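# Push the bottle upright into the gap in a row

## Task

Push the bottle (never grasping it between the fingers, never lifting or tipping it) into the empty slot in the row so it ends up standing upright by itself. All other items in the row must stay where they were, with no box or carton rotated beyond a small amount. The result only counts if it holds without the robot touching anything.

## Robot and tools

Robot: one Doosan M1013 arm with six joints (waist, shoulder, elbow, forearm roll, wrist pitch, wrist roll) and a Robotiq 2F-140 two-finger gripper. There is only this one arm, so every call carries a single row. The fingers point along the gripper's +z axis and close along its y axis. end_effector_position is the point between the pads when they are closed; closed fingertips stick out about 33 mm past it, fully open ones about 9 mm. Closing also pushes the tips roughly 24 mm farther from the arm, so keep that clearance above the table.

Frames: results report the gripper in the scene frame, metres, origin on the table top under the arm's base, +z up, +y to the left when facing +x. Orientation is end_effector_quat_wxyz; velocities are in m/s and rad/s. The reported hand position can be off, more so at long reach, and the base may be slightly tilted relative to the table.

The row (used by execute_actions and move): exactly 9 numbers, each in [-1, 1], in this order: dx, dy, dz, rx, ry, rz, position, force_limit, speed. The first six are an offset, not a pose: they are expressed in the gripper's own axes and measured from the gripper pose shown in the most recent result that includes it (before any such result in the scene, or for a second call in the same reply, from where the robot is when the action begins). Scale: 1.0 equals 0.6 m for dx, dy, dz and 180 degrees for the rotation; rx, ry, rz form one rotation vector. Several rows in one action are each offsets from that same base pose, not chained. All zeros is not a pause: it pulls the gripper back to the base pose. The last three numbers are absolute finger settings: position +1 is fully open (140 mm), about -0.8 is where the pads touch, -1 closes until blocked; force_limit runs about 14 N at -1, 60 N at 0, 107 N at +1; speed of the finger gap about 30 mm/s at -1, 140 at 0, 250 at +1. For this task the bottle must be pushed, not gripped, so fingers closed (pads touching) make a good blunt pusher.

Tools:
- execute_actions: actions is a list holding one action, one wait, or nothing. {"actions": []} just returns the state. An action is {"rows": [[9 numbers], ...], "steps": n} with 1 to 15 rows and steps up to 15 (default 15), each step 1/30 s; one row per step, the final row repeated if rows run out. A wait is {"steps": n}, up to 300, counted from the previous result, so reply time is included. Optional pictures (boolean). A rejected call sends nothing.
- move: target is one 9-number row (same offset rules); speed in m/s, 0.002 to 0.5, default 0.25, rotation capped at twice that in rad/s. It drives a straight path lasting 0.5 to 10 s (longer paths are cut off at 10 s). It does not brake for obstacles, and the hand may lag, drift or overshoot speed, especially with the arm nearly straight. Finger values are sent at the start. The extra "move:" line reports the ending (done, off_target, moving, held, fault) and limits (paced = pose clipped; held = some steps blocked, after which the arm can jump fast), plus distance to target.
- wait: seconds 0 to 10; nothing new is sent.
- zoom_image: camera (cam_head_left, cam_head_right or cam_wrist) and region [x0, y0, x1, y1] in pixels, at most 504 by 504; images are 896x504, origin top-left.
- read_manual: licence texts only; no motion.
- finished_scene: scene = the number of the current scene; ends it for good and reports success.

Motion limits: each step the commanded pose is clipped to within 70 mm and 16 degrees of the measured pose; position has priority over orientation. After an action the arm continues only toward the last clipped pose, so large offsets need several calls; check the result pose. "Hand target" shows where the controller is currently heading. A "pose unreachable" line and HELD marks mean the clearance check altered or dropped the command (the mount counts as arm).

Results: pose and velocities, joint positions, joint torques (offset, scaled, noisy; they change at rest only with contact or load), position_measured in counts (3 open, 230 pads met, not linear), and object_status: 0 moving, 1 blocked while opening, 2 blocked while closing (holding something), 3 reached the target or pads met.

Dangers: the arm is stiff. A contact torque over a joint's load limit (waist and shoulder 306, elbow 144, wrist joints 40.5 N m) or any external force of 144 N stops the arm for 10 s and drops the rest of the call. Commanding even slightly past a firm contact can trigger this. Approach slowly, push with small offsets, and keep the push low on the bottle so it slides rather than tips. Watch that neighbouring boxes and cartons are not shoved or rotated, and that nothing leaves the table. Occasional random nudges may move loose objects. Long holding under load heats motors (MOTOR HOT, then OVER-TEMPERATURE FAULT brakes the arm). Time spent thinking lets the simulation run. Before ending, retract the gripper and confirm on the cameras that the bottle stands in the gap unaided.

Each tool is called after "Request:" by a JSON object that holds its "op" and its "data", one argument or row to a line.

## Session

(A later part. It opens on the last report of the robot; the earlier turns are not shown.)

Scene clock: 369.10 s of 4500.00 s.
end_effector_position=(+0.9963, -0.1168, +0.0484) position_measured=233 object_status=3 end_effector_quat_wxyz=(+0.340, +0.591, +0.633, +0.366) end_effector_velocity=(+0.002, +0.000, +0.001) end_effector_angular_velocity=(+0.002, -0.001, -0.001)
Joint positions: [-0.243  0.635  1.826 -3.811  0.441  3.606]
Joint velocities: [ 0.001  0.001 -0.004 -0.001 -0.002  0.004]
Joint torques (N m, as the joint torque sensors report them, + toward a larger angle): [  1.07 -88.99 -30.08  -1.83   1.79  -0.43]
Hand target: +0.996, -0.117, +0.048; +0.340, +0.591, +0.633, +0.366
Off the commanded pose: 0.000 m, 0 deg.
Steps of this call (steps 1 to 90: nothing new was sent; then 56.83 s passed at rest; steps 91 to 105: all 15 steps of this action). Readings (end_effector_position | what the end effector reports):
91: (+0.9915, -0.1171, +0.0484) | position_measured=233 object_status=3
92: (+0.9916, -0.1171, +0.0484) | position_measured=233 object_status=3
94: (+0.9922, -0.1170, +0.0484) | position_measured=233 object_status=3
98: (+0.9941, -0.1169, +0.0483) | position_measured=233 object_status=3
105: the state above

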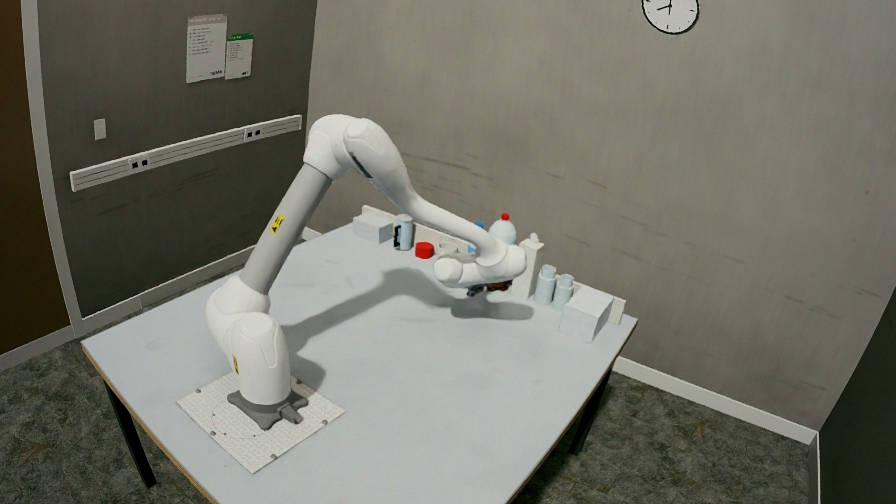

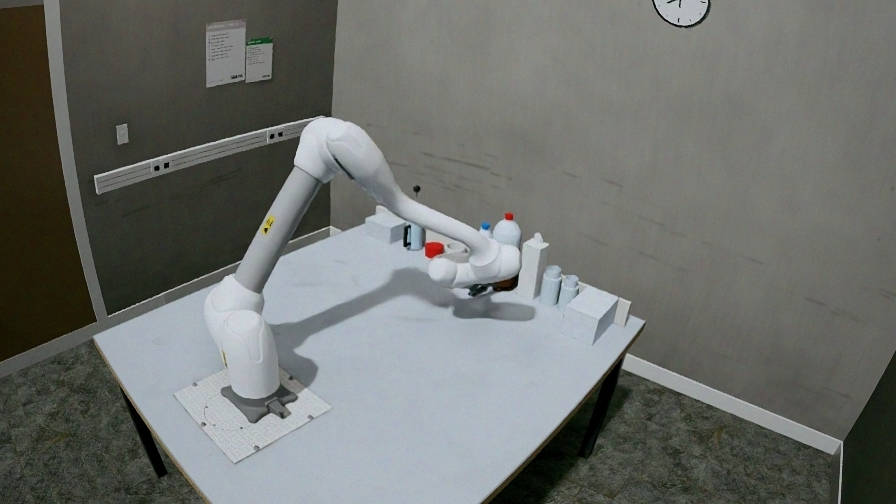

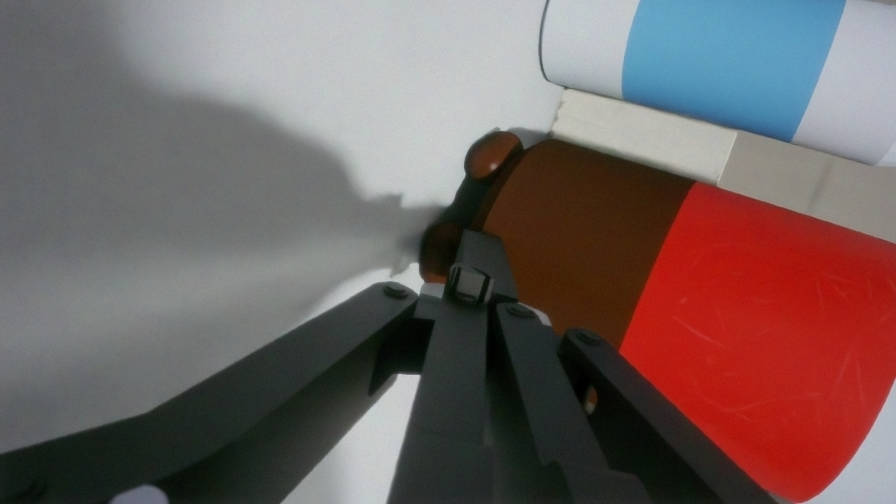

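Request:
{"op": "execute_actions", "data": {
  "actions": [
    {"rows": [[0,0.0003,0.0005,0,0,0,-1,0,1],[0,0.0006,0.0010,0,0,0,-1,0,1],[0,0.0009,0.0016,0,0,0,-1,0,1],[0,0.0012,0.0021,0,0,0,-1,0,1],[0,0.0015,0.0026,0,0,0,-1,0,1],[0,0.0018,0.0031,0,0,0,-1,0,1],[0,0.0021,0.0036,0,0,0,-1,0,1],[0,0.0024,0.0042,0,0,0,-1,0,1],[0,0.0027,0.0047,0,0,0,-1,0,1],[0,0.0030,0.0052,0,0,0,-1,0,1],[0,0.0033,0.0058,0,0,0,-1,0,1]], "steps": 15}
  ]
}}

Scene clock: 376.13 s of 4500.00 s.
end_effector_position=(+1.0002, -0.1165, +0.0483) position_measured=233 object_status=3 end_effector_quat_wxyz=(+0.340, +0.591, +0.633, +0.366) end_effector_velocity=(+0.000, -0.000, -0.002) end_effector_angular_velocity=(-0.001, +0.004, -0.001)
Joint positions: [-0.241  0.639  1.818 -3.814  0.437  3.61 ]
Joint velocities: [ 0.     0.002 -0.002 -0.001 -0.004  0.001]
Joint torques (N m, as the joint torque sensors report them, + toward a larger angle): [  0.51 -92.28 -31.84  -1.78   1.77  -0.12]
Hand target: +1.000, -0.116, +0.048; +0.340, +0.591, +0.633, +0.366
Off the commanded pose: 0.000 m, 0 deg.
Steps of this call (steps 1 to 90: nothing new was sent; then 3.53 s passed at rest; steps 91 to 105: all 15 steps of this action). Readings (end_effector_position | what the end effector reports):
91: (+0.9964, -0.1167, +0.0484) | position_measured=233 object_status=3
92: (+0.9965, -0.1167, +0.0484) | position_measured=233 object_status=3
94: (+0.9970, -0.1167, +0.0484) | position_measured=233 object_status=3
98: (+0.9984, -0.1166, +0.0484) | position_measured=233 object_status=3
105: the state above

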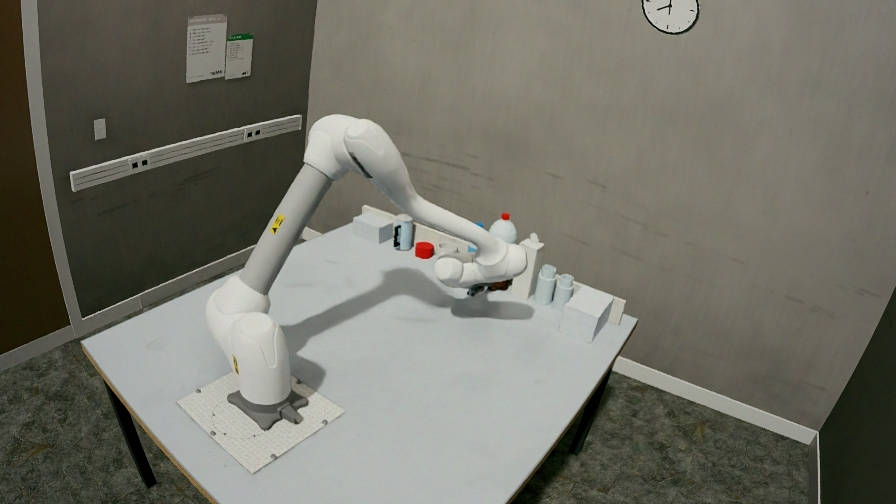

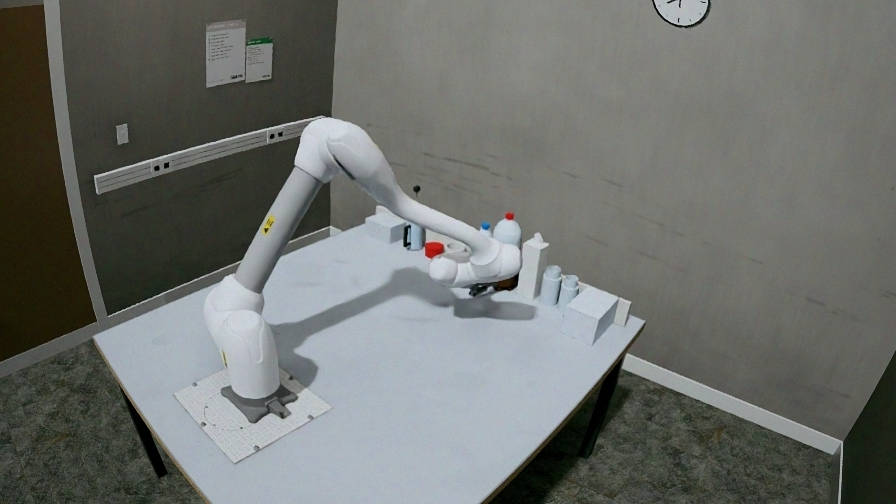

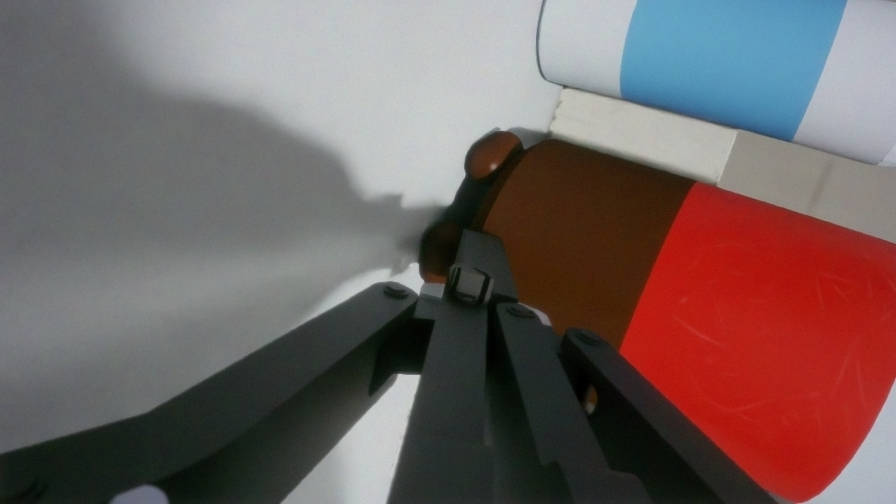

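Request:
{"op": "zoom_image", "data": {
  "camera": "cam_wrist",
  "region": [450, 40, 650, 200]
}}

Request:
{"op": "zoom_image", "data": {
  "camera": "cam_wrist",
  "region": [640, 80, 800, 220]
}}

Region (450, 40, 650, 200) of cam_wrist's 896x504 image, scaled by 2.520, with more detail than that image has; it fills the top 403 rows of this view, and the rest is white.

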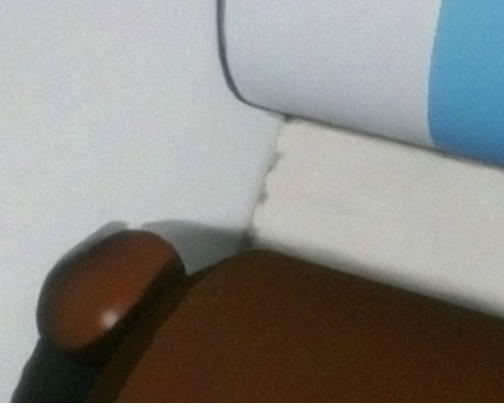

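Region (640, 80, 800, 220) of cam_wrist's 896x504 image, scaled by 3.150, with more detail than that image has; it fills the top 441 rows of this view, and the rest is white.

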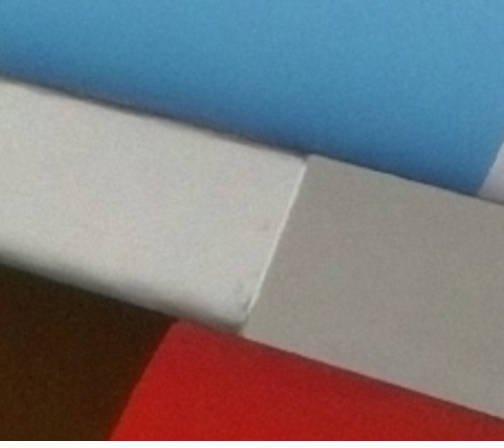

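Request:
{"op": "move", "data": {
  "target": [0.4167, -0.08, -0.3387, 0, 0, 0, -1, 0, 1],
  "speed": 0.25
}}

Scene clock: 402.53 s of 4500.00 s.
end_effector_position=(+0.7832, +0.1187, +0.1087) position_measured=233 object_status=3 end_effector_quat_wxyz=(+0.340, +0.591, +0.634, +0.366) end_effector_velocity=(-0.000, +0.000, -0.000) end_effector_angular_velocity=(-0.001, +0.001, -0.002)
Joint positions: [ 0.124  0.317  2.24  -3.032  0.474  3.072]
Joint velocities: [ 0.003  0.     0.     0.01  -0.    -0.007]
Joint torques (N m, as the joint torque sensors report them, + toward a larger angle): [ -0.95 -60.03 -26.16  -2.54   2.05  -0.15]
Hand target: +0.783, +0.119, +0.109; +0.340, +0.591, +0.634, +0.366
Off the commanded pose: 0.000 m, 0 deg.
After step 90, 21.63 s passed at rest.
move: done

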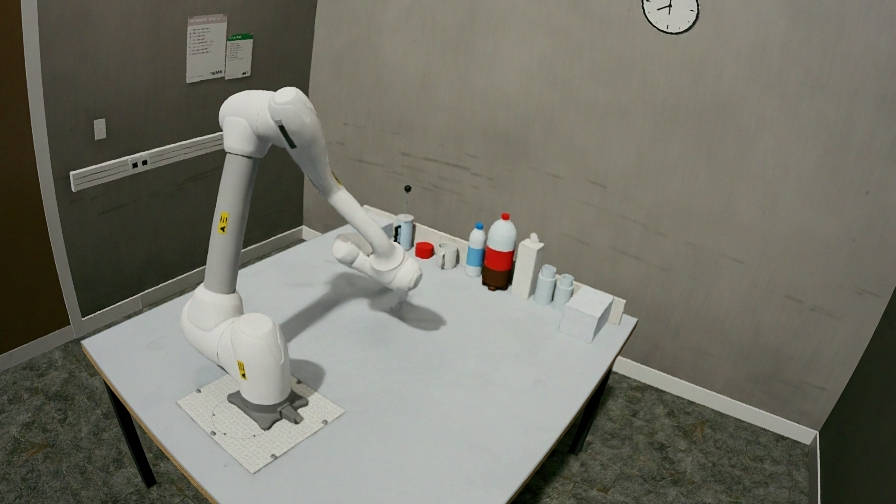

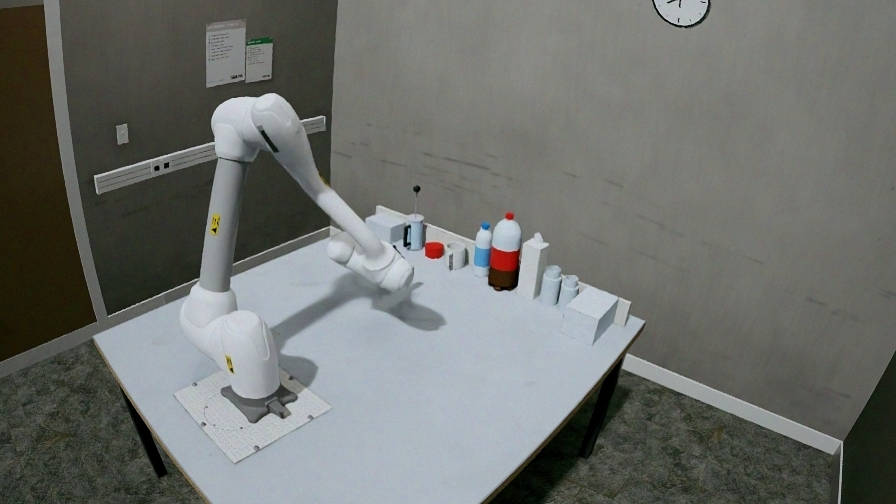

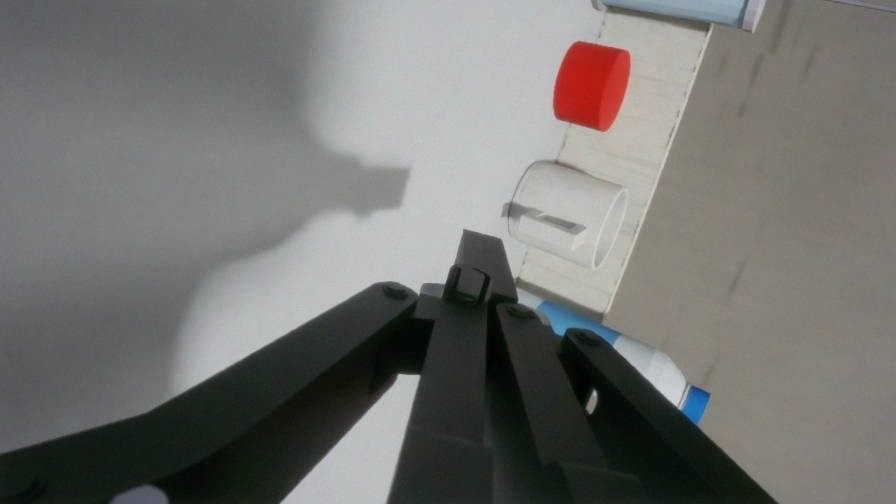

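Request:
{"op": "zoom_image", "data": {
  "camera": "cam_head_left",
  "region": [420, 200, 580, 330]
}}

Request:
{"op": "zoom_image", "data": {
  "camera": "cam_head_right",
  "region": [420, 200, 580, 330]
}}

Region (420, 200, 580, 330) of cam_head_left's 896x504 image, scaled by 3.150, with more detail than that image has; it fills the top 410 rows of this view, and the rest is white.

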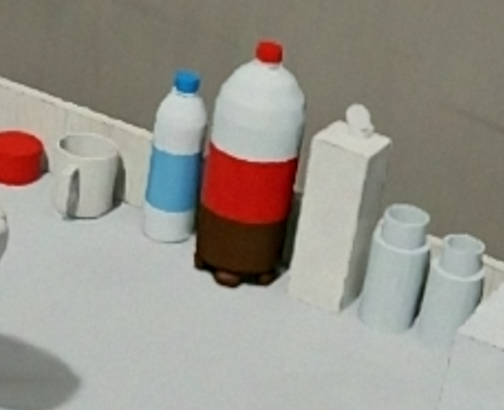

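Region (420, 200, 580, 330) of cam_head_right's 896x504 image, scaled by 3.150, with more detail than that image has; it fills the top 410 rows of this view, and the rest is white.

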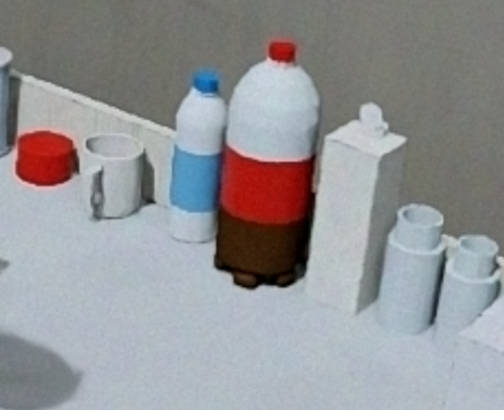

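Request:
{"op": "finished_scene", "data": {
  "scene": 1
}}

The scene is finished: the task was done.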